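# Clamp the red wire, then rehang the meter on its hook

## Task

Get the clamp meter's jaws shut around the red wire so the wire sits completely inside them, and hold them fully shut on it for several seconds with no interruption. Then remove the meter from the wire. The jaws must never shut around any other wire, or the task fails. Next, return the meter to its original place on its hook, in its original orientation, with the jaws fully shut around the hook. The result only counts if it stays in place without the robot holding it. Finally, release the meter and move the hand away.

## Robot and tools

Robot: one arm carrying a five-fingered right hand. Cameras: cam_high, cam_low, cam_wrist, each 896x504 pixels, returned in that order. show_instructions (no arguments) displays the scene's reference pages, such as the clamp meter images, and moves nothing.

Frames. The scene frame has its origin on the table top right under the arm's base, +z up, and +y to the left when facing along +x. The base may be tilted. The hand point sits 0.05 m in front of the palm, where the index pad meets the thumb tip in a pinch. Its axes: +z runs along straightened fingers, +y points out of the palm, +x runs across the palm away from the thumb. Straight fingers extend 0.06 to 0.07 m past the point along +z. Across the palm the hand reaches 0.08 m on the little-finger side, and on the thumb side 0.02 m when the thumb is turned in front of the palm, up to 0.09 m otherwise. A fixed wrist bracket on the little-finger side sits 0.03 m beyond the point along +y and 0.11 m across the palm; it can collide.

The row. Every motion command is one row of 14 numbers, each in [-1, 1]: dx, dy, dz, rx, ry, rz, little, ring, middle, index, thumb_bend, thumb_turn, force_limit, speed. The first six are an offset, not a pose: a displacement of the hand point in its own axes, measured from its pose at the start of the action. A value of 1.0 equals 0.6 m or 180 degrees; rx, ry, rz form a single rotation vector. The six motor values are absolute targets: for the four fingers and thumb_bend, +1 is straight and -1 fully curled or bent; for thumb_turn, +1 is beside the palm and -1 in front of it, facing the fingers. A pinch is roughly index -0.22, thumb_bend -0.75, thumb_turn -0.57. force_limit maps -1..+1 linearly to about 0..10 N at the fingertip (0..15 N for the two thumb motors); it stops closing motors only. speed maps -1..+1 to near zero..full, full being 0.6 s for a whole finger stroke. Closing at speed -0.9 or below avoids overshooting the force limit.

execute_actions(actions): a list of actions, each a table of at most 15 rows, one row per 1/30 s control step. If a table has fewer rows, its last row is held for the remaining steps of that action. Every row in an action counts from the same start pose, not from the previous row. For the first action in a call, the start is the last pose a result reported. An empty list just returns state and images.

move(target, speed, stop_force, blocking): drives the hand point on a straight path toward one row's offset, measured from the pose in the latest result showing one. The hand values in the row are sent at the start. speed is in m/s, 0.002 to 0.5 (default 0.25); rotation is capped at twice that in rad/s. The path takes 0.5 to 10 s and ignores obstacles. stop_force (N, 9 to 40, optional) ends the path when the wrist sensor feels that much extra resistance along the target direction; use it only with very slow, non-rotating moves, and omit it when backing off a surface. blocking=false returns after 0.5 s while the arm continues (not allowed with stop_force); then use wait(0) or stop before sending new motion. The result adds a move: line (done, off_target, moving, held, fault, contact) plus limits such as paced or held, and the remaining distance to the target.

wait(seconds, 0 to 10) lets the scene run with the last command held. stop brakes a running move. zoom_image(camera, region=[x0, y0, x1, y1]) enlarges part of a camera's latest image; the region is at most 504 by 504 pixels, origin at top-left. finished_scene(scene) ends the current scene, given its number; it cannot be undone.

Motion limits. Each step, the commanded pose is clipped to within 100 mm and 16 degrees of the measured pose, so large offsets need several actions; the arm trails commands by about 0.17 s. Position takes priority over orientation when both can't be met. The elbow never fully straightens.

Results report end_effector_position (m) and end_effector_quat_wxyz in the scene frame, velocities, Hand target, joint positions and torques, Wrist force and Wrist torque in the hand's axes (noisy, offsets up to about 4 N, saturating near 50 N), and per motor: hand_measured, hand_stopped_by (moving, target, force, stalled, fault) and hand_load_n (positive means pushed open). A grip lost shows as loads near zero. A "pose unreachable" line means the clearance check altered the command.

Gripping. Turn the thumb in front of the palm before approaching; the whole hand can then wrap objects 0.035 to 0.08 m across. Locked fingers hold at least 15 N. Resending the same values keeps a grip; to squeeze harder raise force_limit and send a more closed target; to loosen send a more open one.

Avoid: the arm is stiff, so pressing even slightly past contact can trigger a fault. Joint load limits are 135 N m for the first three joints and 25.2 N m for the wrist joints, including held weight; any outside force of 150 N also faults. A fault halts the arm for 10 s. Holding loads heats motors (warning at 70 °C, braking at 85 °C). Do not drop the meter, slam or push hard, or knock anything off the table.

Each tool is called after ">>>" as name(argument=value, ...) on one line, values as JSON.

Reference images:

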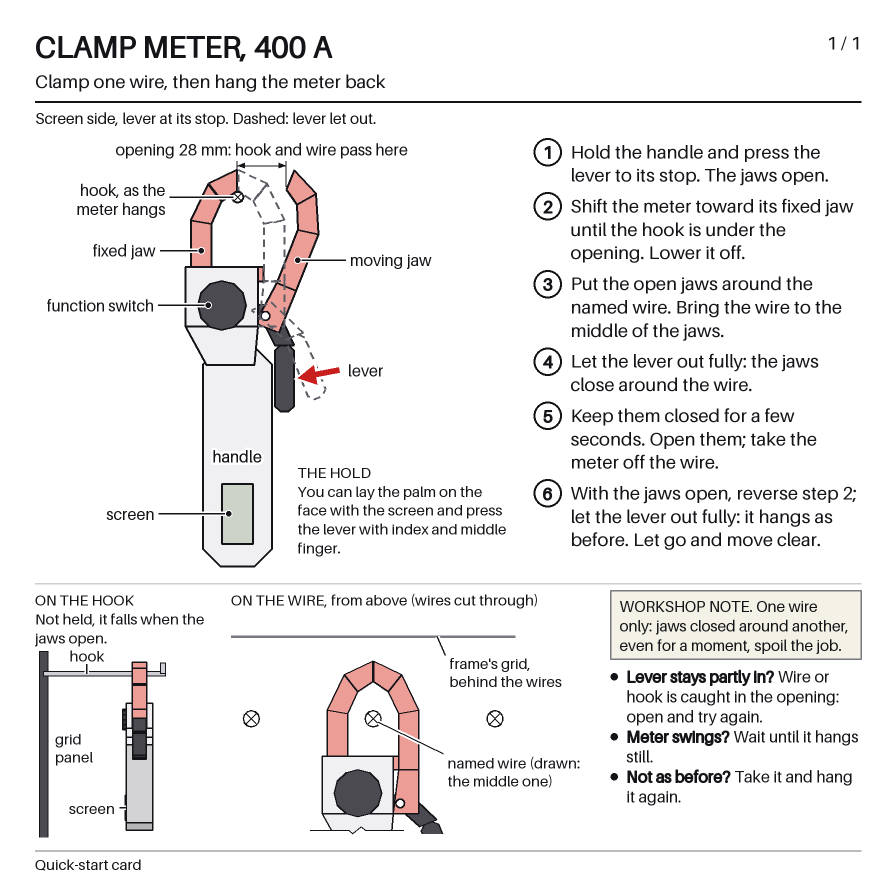

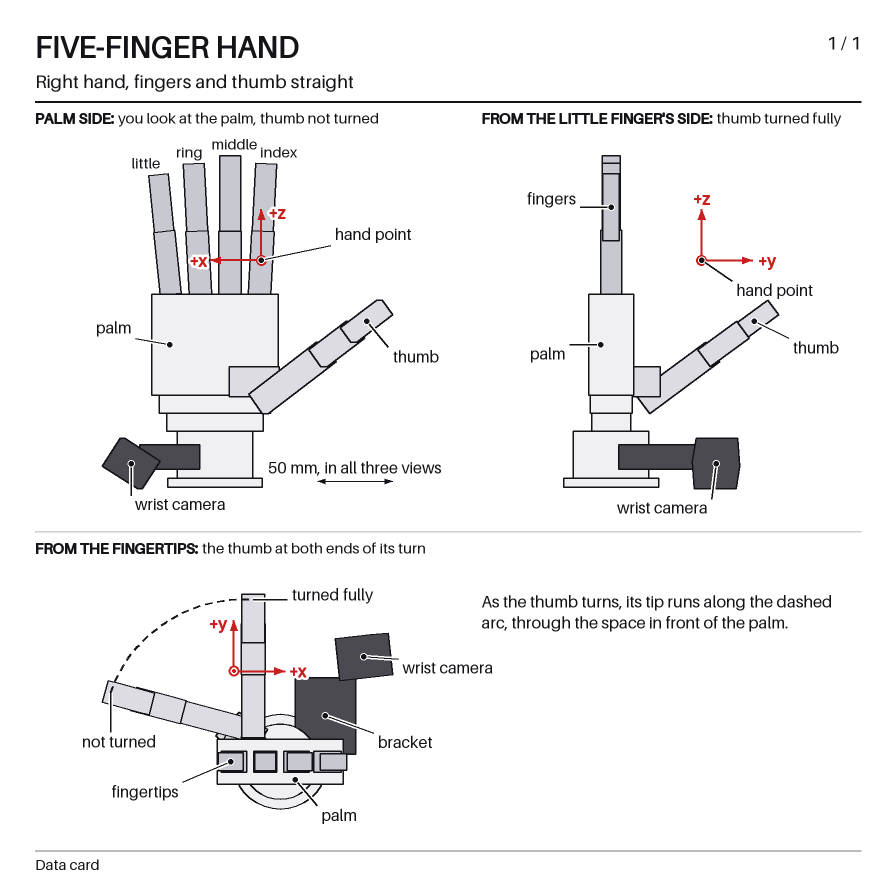

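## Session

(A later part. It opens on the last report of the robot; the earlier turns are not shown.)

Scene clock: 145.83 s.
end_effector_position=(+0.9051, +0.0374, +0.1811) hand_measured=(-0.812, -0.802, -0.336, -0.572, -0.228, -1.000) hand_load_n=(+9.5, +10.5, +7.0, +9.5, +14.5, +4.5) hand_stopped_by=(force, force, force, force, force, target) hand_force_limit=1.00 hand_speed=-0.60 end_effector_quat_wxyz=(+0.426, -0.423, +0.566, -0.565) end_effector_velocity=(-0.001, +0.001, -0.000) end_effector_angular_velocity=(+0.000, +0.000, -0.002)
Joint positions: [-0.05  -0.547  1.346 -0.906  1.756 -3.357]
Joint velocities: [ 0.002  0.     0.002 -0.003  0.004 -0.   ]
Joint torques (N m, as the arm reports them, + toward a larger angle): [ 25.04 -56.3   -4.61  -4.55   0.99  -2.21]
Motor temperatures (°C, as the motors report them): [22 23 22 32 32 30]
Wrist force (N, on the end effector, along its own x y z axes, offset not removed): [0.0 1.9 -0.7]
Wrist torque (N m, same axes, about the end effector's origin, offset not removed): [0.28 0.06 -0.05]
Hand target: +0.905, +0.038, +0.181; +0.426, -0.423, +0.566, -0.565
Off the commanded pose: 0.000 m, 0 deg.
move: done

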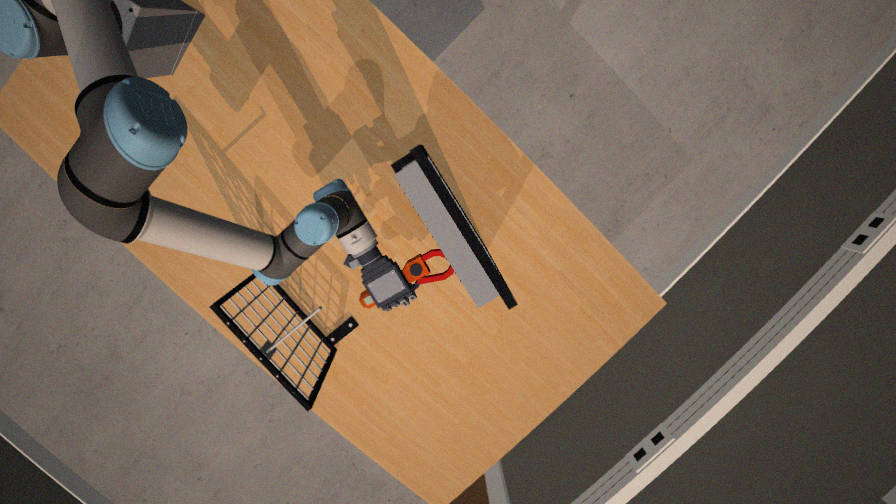

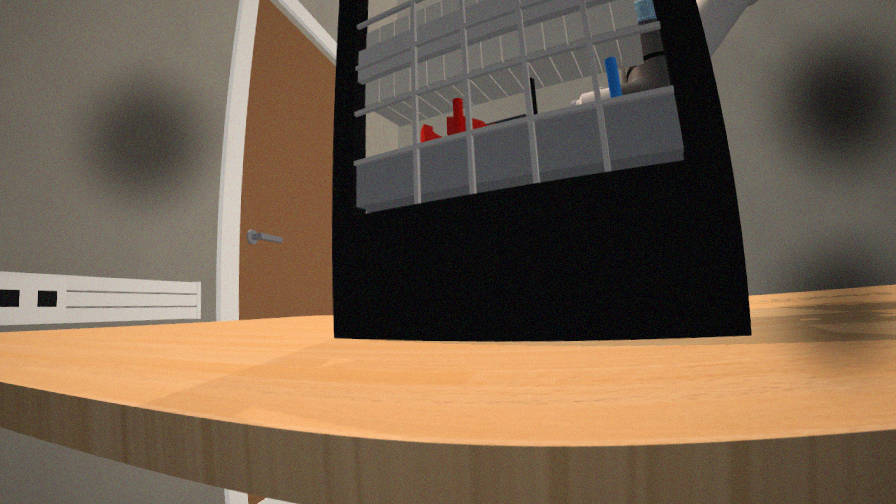

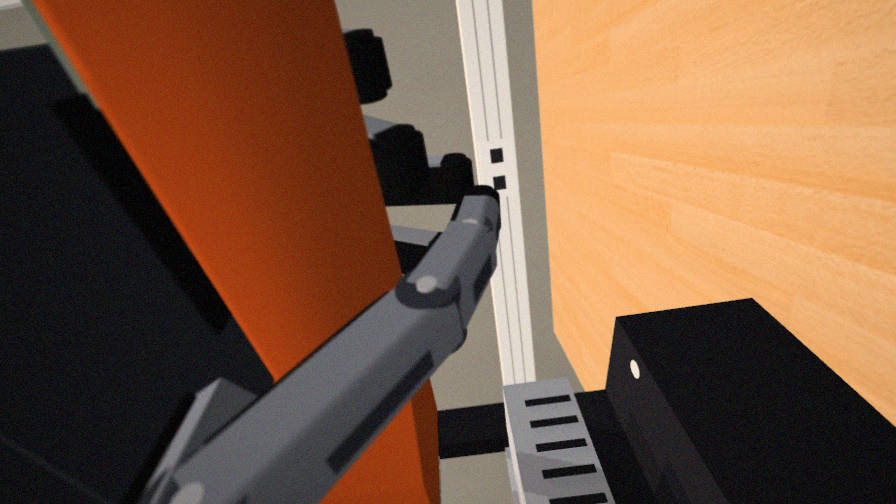

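>>> move(target=[-0.015,0.012,-0.07,0,0,0,-1,-1,-1,-1,-1,-1,1,-0.6], speed=0.03, stop_force=10)

>>> zoom_image(camera="cam_low", region=[360, 60, 560, 180])

Scene clock: 156.60 s.
end_effector_position=(+0.8675, +0.0576, +0.1739) hand_measured=(-0.812, -0.802, -0.336, -0.572, -0.228, -1.000) hand_load_n=(+9.5, +10.5, +7.0, +9.5, +14.5, +4.5) hand_stopped_by=(force, force, force, force, force, target) hand_force_limit=1.00 hand_speed=-0.60 end_effector_quat_wxyz=(+0.426, -0.423, +0.566, -0.565) end_effector_velocity=(-0.003, +0.001, -0.002) end_effector_angular_velocity=(+0.000, +0.002, -0.000)
Joint positions: [-0.026 -0.579  1.473 -1.001  1.78  -3.359]
Joint velocities: [ 0.001 -0.001  0.008 -0.005  0.002 -0.   ]
Joint torques (N m, as the arm reports them, + toward a larger angle): [ 24.   -54.61  -2.38  -4.47   0.89  -2.16]
Motor temperatures (°C, as the motors report them): [22 23 22 32 32 30]
Wrist force (N, on the end effector, along its own x y z axes, offset not removed): [1.4 0.4 0.1]
Wrist torque (N m, same axes, about the end effector's origin, offset not removed): [-0.18 -0.30 0.11]
Hand target: +0.867, +0.058, +0.174; +0.426, -0.423, +0.566, -0.565
Off the commanded pose: 0.000 m, 0 deg.
move: done

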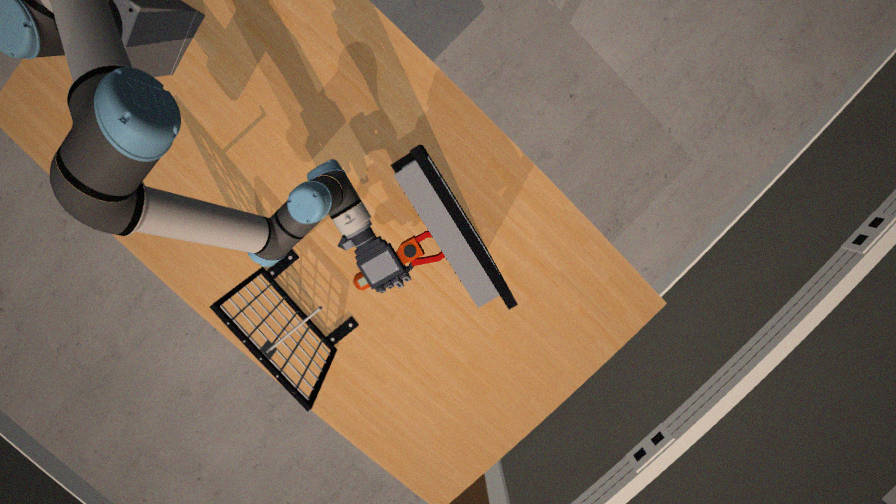

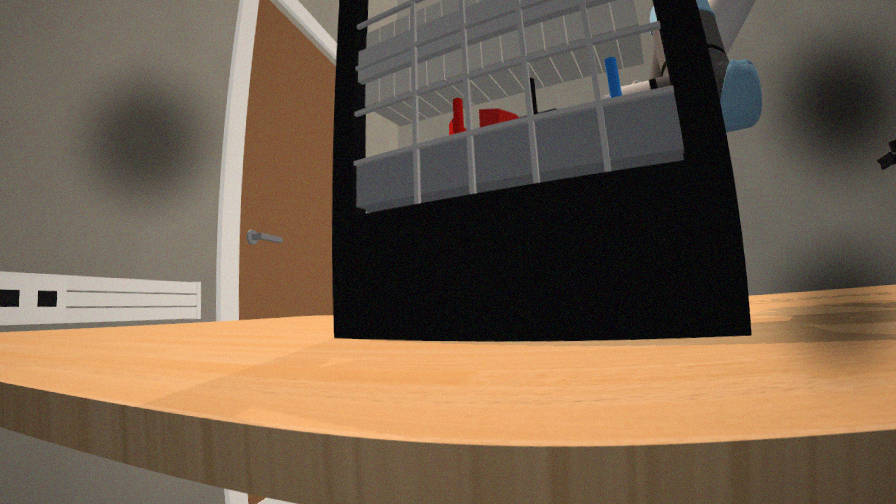

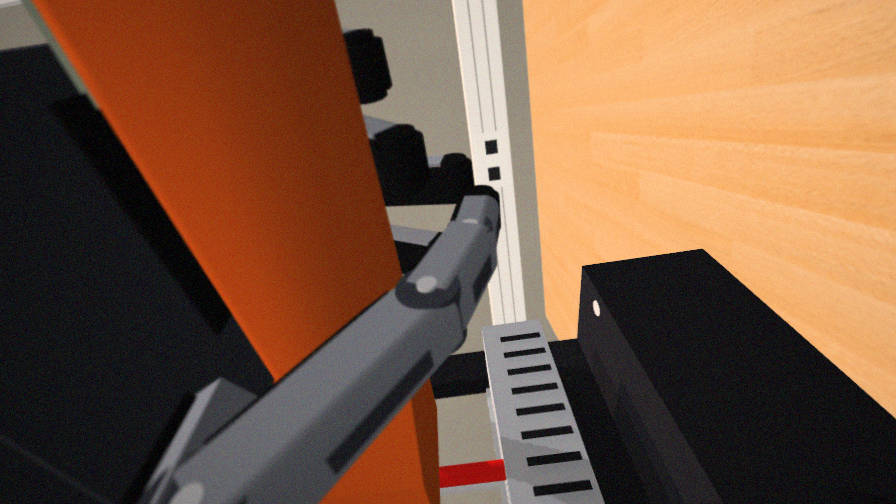

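Region (360, 60, 560, 180) of cam_low's 896x504 image, scaled by 2.520, with more detail than that image has; it fills the top 302 rows of this view, and the rest is white.

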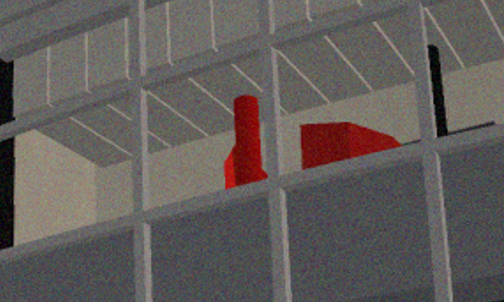

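>>> move(target=[-0.035,0,0.007,0,0,0,-1,-1,-1,-1,-1,-1,1,-0.6], speed=0.01, stop_force=9)

>>> zoom_image(camera="cam_low", region=[360, 60, 560, 180])

Scene clock: 168.73 s.
end_effector_position=(+0.8773, +0.0763, +0.1739) hand_measured=(-0.812, -0.802, -0.336, -0.572, -0.228, -1.000) hand_load_n=(+9.5, +10.5, +7.0, +9.5, +14.5, +4.5) hand_stopped_by=(force, force, force, force, force, target) hand_force_limit=1.00 hand_speed=-0.60 end_effector_quat_wxyz=(+0.426, -0.423, +0.566, -0.565) end_effector_velocity=(+0.001, +0.002, -0.000) end_effector_angular_velocity=(+0.000, -0.000, +0.000)
Joint positions: [ 0.005 -0.553  1.424 -0.979  1.81  -3.363]
Joint velocities: [ 0.003  0.004 -0.007  0.003  0.003 -0.   ]
Joint torques (N m, as the arm reports them, + toward a larger angle): [ 24.3  -44.54 -28.66   0.05   0.95  -2.27]
Motor temperatures (°C, as the motors report them): [22 23 22 32 32 30]
Wrist force (N, on the end effector, along its own x y z axes, offset not removed): [-0.4 5.4 -2.3]
Wrist torque (N m, same axes, about the end effector's origin, offset not removed): [0.81 0.16 0.10]
Hand target: +0.877, +0.077, +0.174; +0.426, -0.423, +0.566, -0.565
Off the commanded pose: 0.000 m, 0 deg.
move: done

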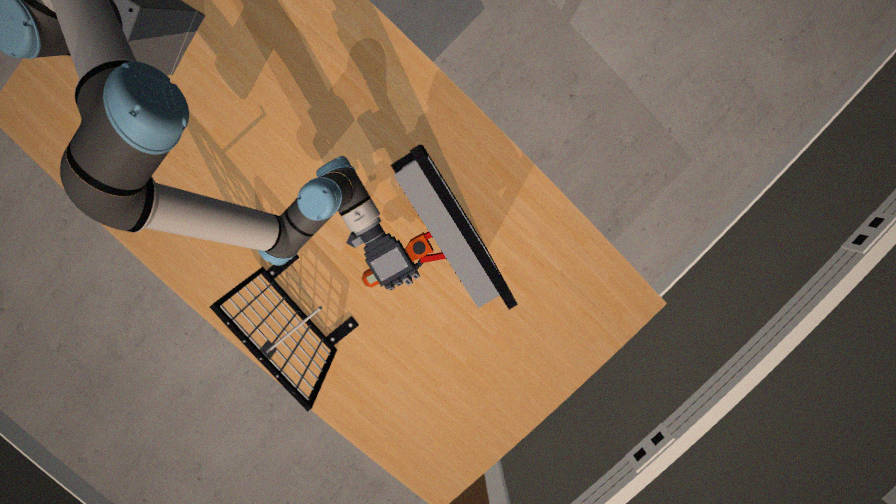

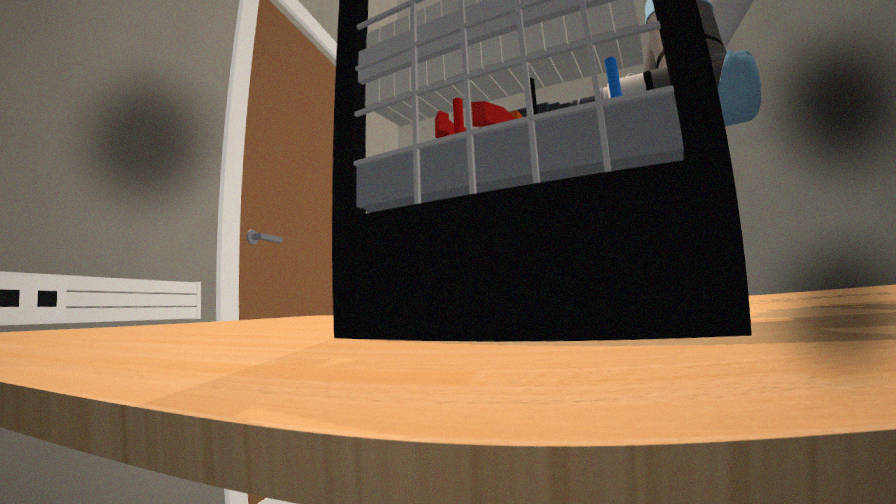

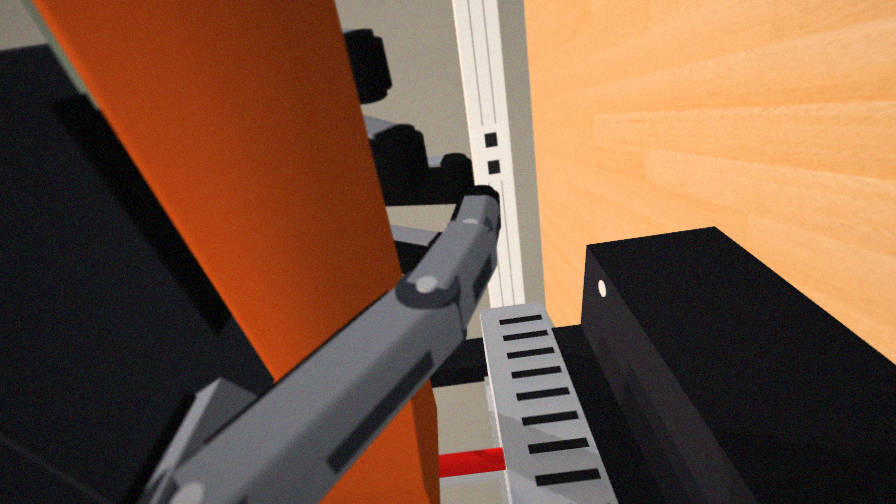

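Region (360, 60, 560, 180) of cam_low's 896x504 image, scaled by 2.520, with more detail than that image has; it fills the top 302 rows of this view, and the rest is white.

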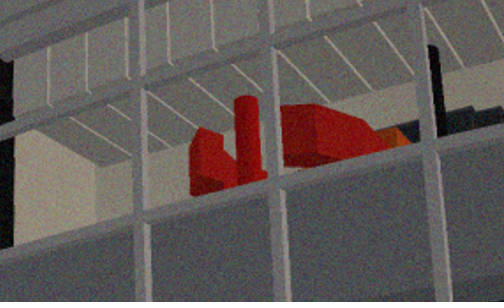

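>>> move(target=[-0.04,0,0,0,0,0,-1,-1,-1,-1,-1,-1,1,-0.6], speed=0.01, stop_force=9)

>>> move(target=[0,0,0.018,0,0,0,-1,-1,-1,-1,-1,-1,1,-0.6], speed=0.01, stop_force=9)

>>> move(target=[0,0,0,0,0,0,-1,-1,0.8,0.8,-1,-1,1,-0.6])

>>> zoom_image(camera="cam_low", region=[360, 60, 560, 180])

Scene clock: 184.03 s.
end_effector_position=(+0.8839, +0.0991, +0.1740) hand_measured=(-0.812, -0.802, -0.336, -0.572, -0.228, -1.000) hand_load_n=(+9.5, +10.5, +7.0, +9.5, +14.5, +4.5) hand_stopped_by=(force, force, force, force, force, target) hand_force_limit=1.00 hand_speed=-0.60 end_effector_quat_wxyz=(+0.426, -0.423, +0.566, -0.565) end_effector_velocity=(+0.001, +0.001, -0.000) end_effector_angular_velocity=(-0.000, -0.000, -0.002)
Joint positions: [ 0.04  -0.528  1.38  -0.961  1.845 -3.366]
Joint velocities: [ 0.003  0.004 -0.006  0.002  0.005 -0.001]
Joint torques (N m, as the arm reports them, + toward a larger angle): [ 23.93 -42.92 -29.22   0.28   0.8   -2.24]
Motor temperatures (°C, as the motors report them): [22 23 22 32 32 30]
Wrist force (N, on the end effector, along its own x y z axes, offset not removed): [1.9 2.4 -0.3]
Wrist torque (N m, same axes, about the end effector's origin, offset not removed): [0.22 -0.29 0.22]
Hand target: +0.884, +0.099, +0.174; +0.426, -0.423, +0.566, -0.565
Off the commanded pose: 0.000 m, 0 deg.
move: done

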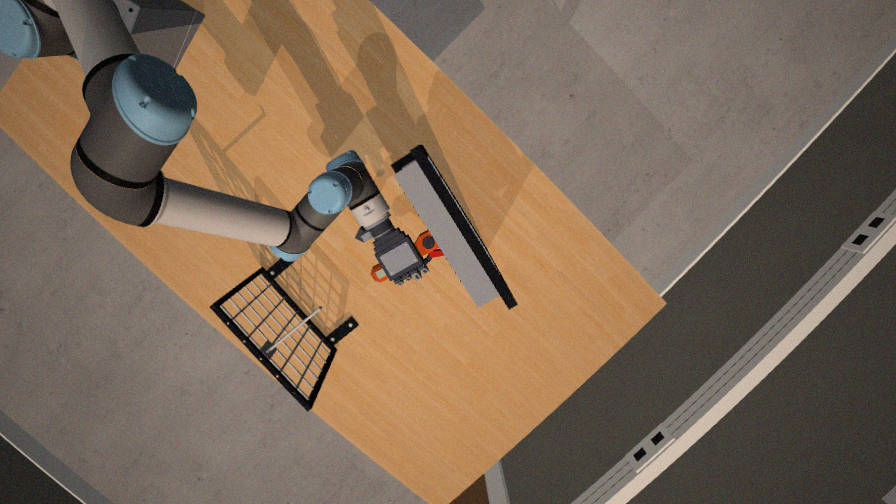

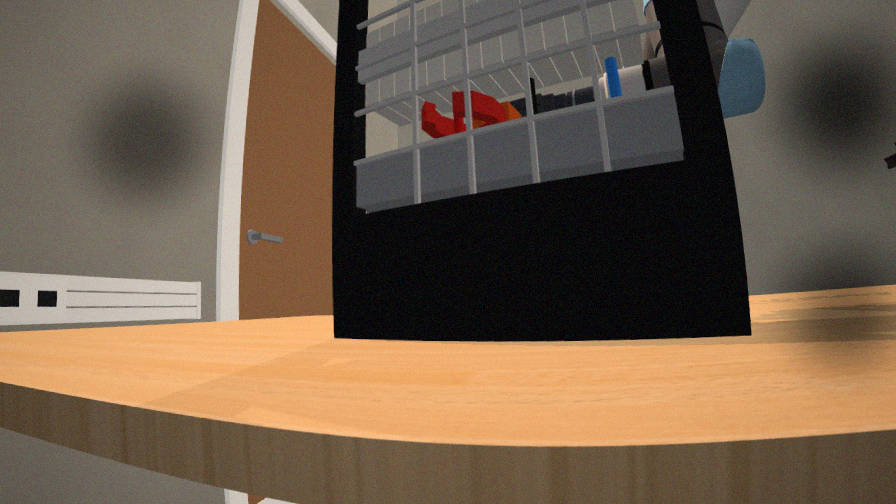

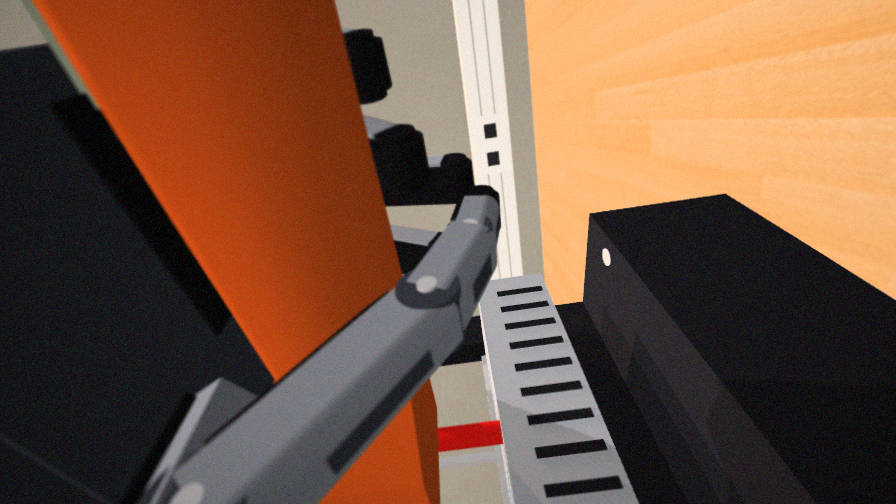

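Scene clock: 185.33 s.
end_effector_position=(+0.8940, +0.0962, +0.1741) hand_measured=(-0.812, -0.802, -0.336, -0.572, -0.228, -1.000) hand_load_n=(+9.5, +10.5, +7.0, +9.5, +14.5, +4.5) hand_stopped_by=(force, force, force, force, force, target) hand_force_limit=1.00 hand_speed=-0.60 end_effector_quat_wxyz=(+0.426, -0.423, +0.566, -0.565) end_effector_velocity=(+0.003, -0.001, -0.000) end_effector_angular_velocity=(-0.000, +0.000, -0.000)
Joint positions: [ 0.036 -0.515  1.344 -0.938  1.841 -3.366]
Joint velocities: [-0.002  0.003 -0.009  0.006 -0.002  0.   ]
Joint torques (N m, as the arm reports them, + toward a larger angle): [  4.53 -45.23 -30.27  -0.01  -1.9    2.63]
Motor temperatures (°C, as the motors report them): [22 23 22 32 32 30]
Wrist force (N, on the end effector, along its own x y z axes, offset not removed): [0.6 4.4 0.0]
Wrist torque (N m, same axes, about the end effector's origin, offset not removed): [0.35 0.11 0.18]
Hand target: +0.894, +0.096, +0.174; +0.426, -0.423, +0.566, -0.565
Off the commanded pose: 0.000 m, 0 deg.
move: done

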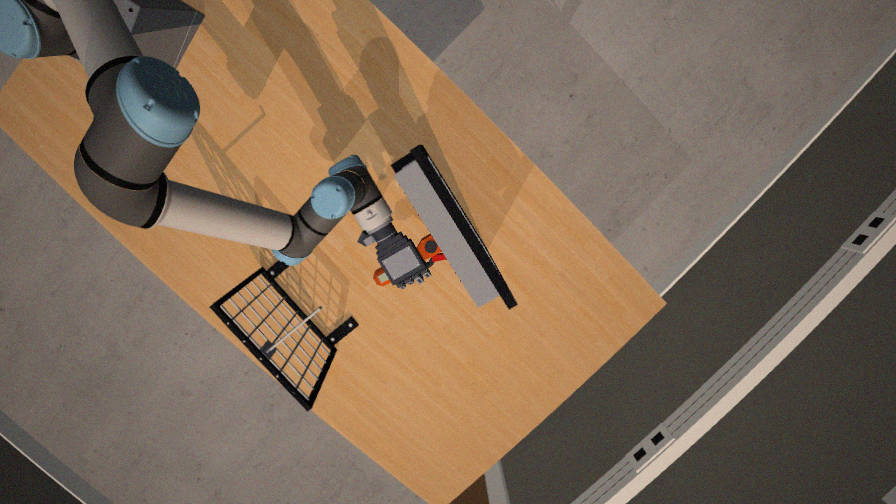

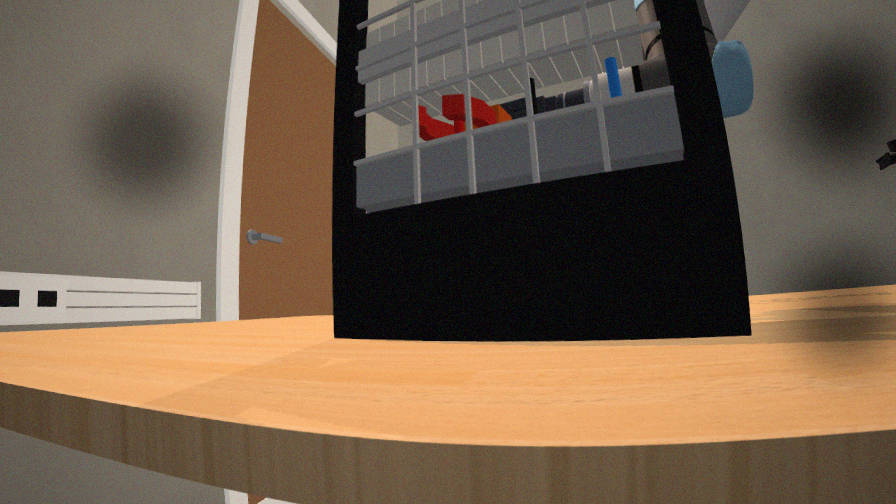

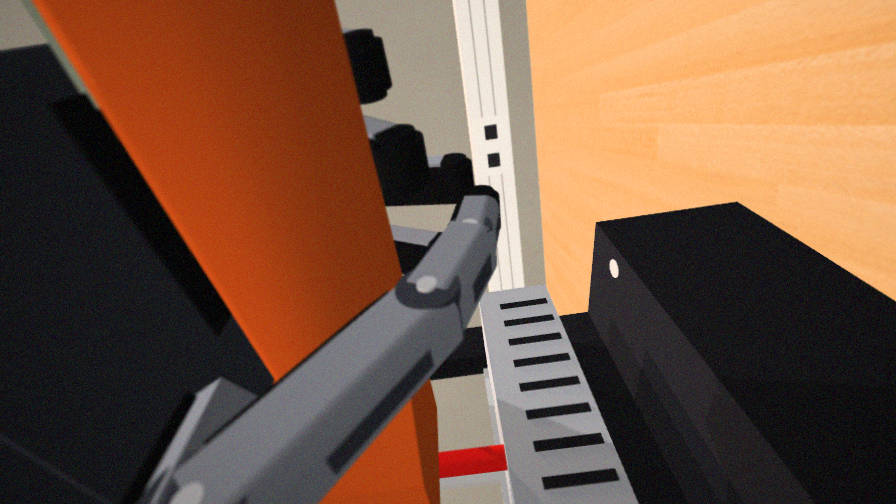

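Scene clock: 187.67 s.
end_effector_position=(+0.8940, +0.0962, +0.1741) hand_measured=(-0.812, -0.802, +0.800, +0.800, -0.228, -1.000) hand_load_n=(+9.5, +11.0, +0.0, +0.0, +11.0, +5.0) hand_stopped_by=(force, force, target, target, force, target) hand_force_limit=1.00 hand_speed=-0.60 end_effector_quat_wxyz=(+0.426, -0.423, +0.566, -0.565) end_effector_velocity=(-0.000, +0.001, -0.001) end_effector_angular_velocity=(-0.000, +0.001, +0.002)
Joint positions: [ 0.036 -0.515  1.344 -0.938  1.841 -3.366]
Joint velocities: [ 0.     0.001  0.001 -0.    -0.002  0.   ]
Joint torques (N m, as the arm reports them, + toward a larger angle): [ 23.91 -56.52  -3.8   -4.51   0.91   1.32]
Motor temperatures (°C, as the motors report them): [22 23 22 32 32 30]
Wrist force (N, on the end effector, along its own x y z axes, offset not removed): [-2.5 2.3 3.2]
Wrist torque (N m, same axes, about the end effector's origin, offset not removed): [-0.06 0.34 -0.17]
Hand target: +0.894, +0.096, +0.174; +0.426, -0.423, +0.566, -0.565
Off the commanded pose: 0.000 m, 0 deg.
move: done

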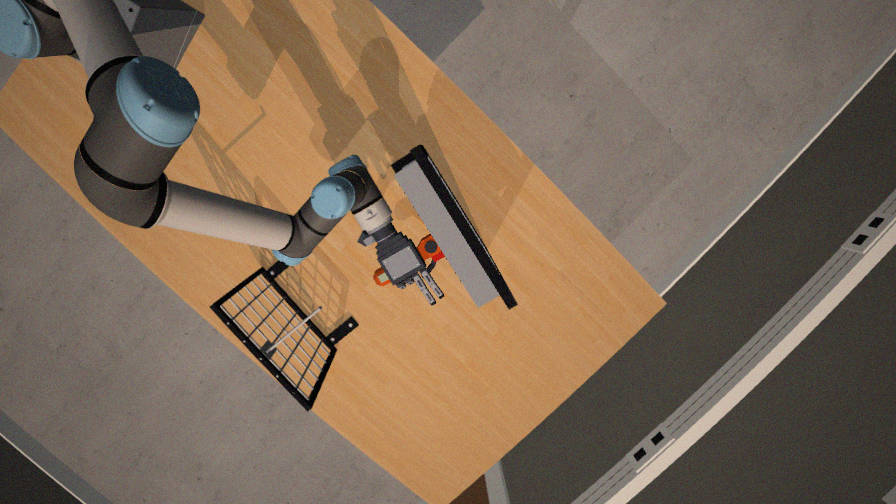

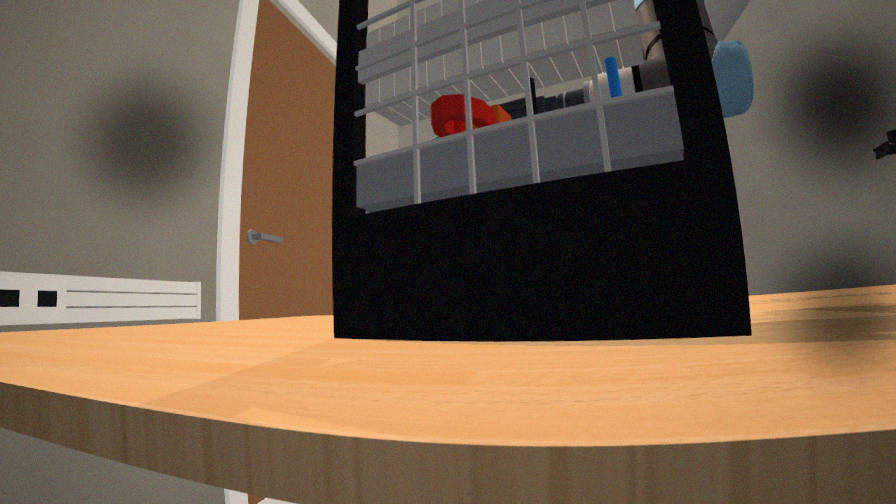

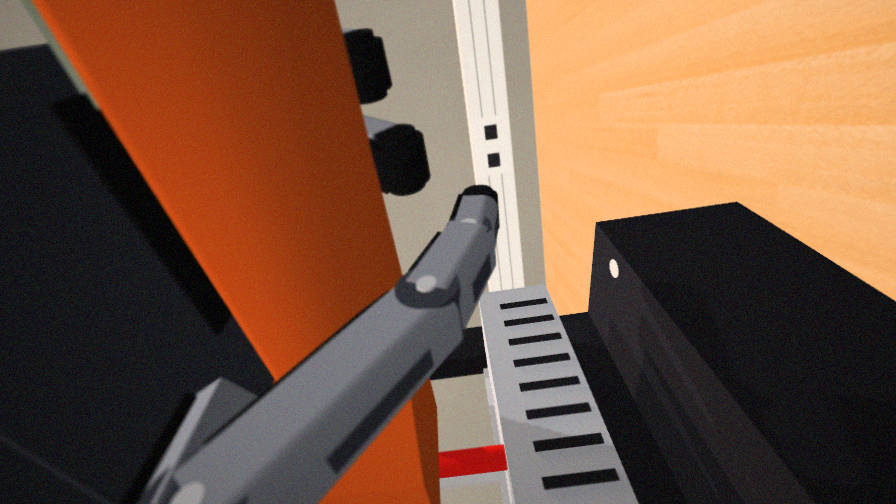

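Region (360, 60, 560, 180) of cam_low's 896x504 image, scaled by 2.520, with more detail than that image has; it fills the top 302 rows of this view, and the rest is white.

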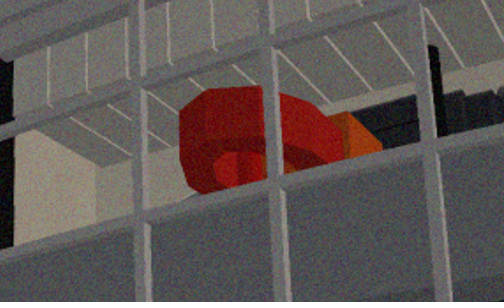

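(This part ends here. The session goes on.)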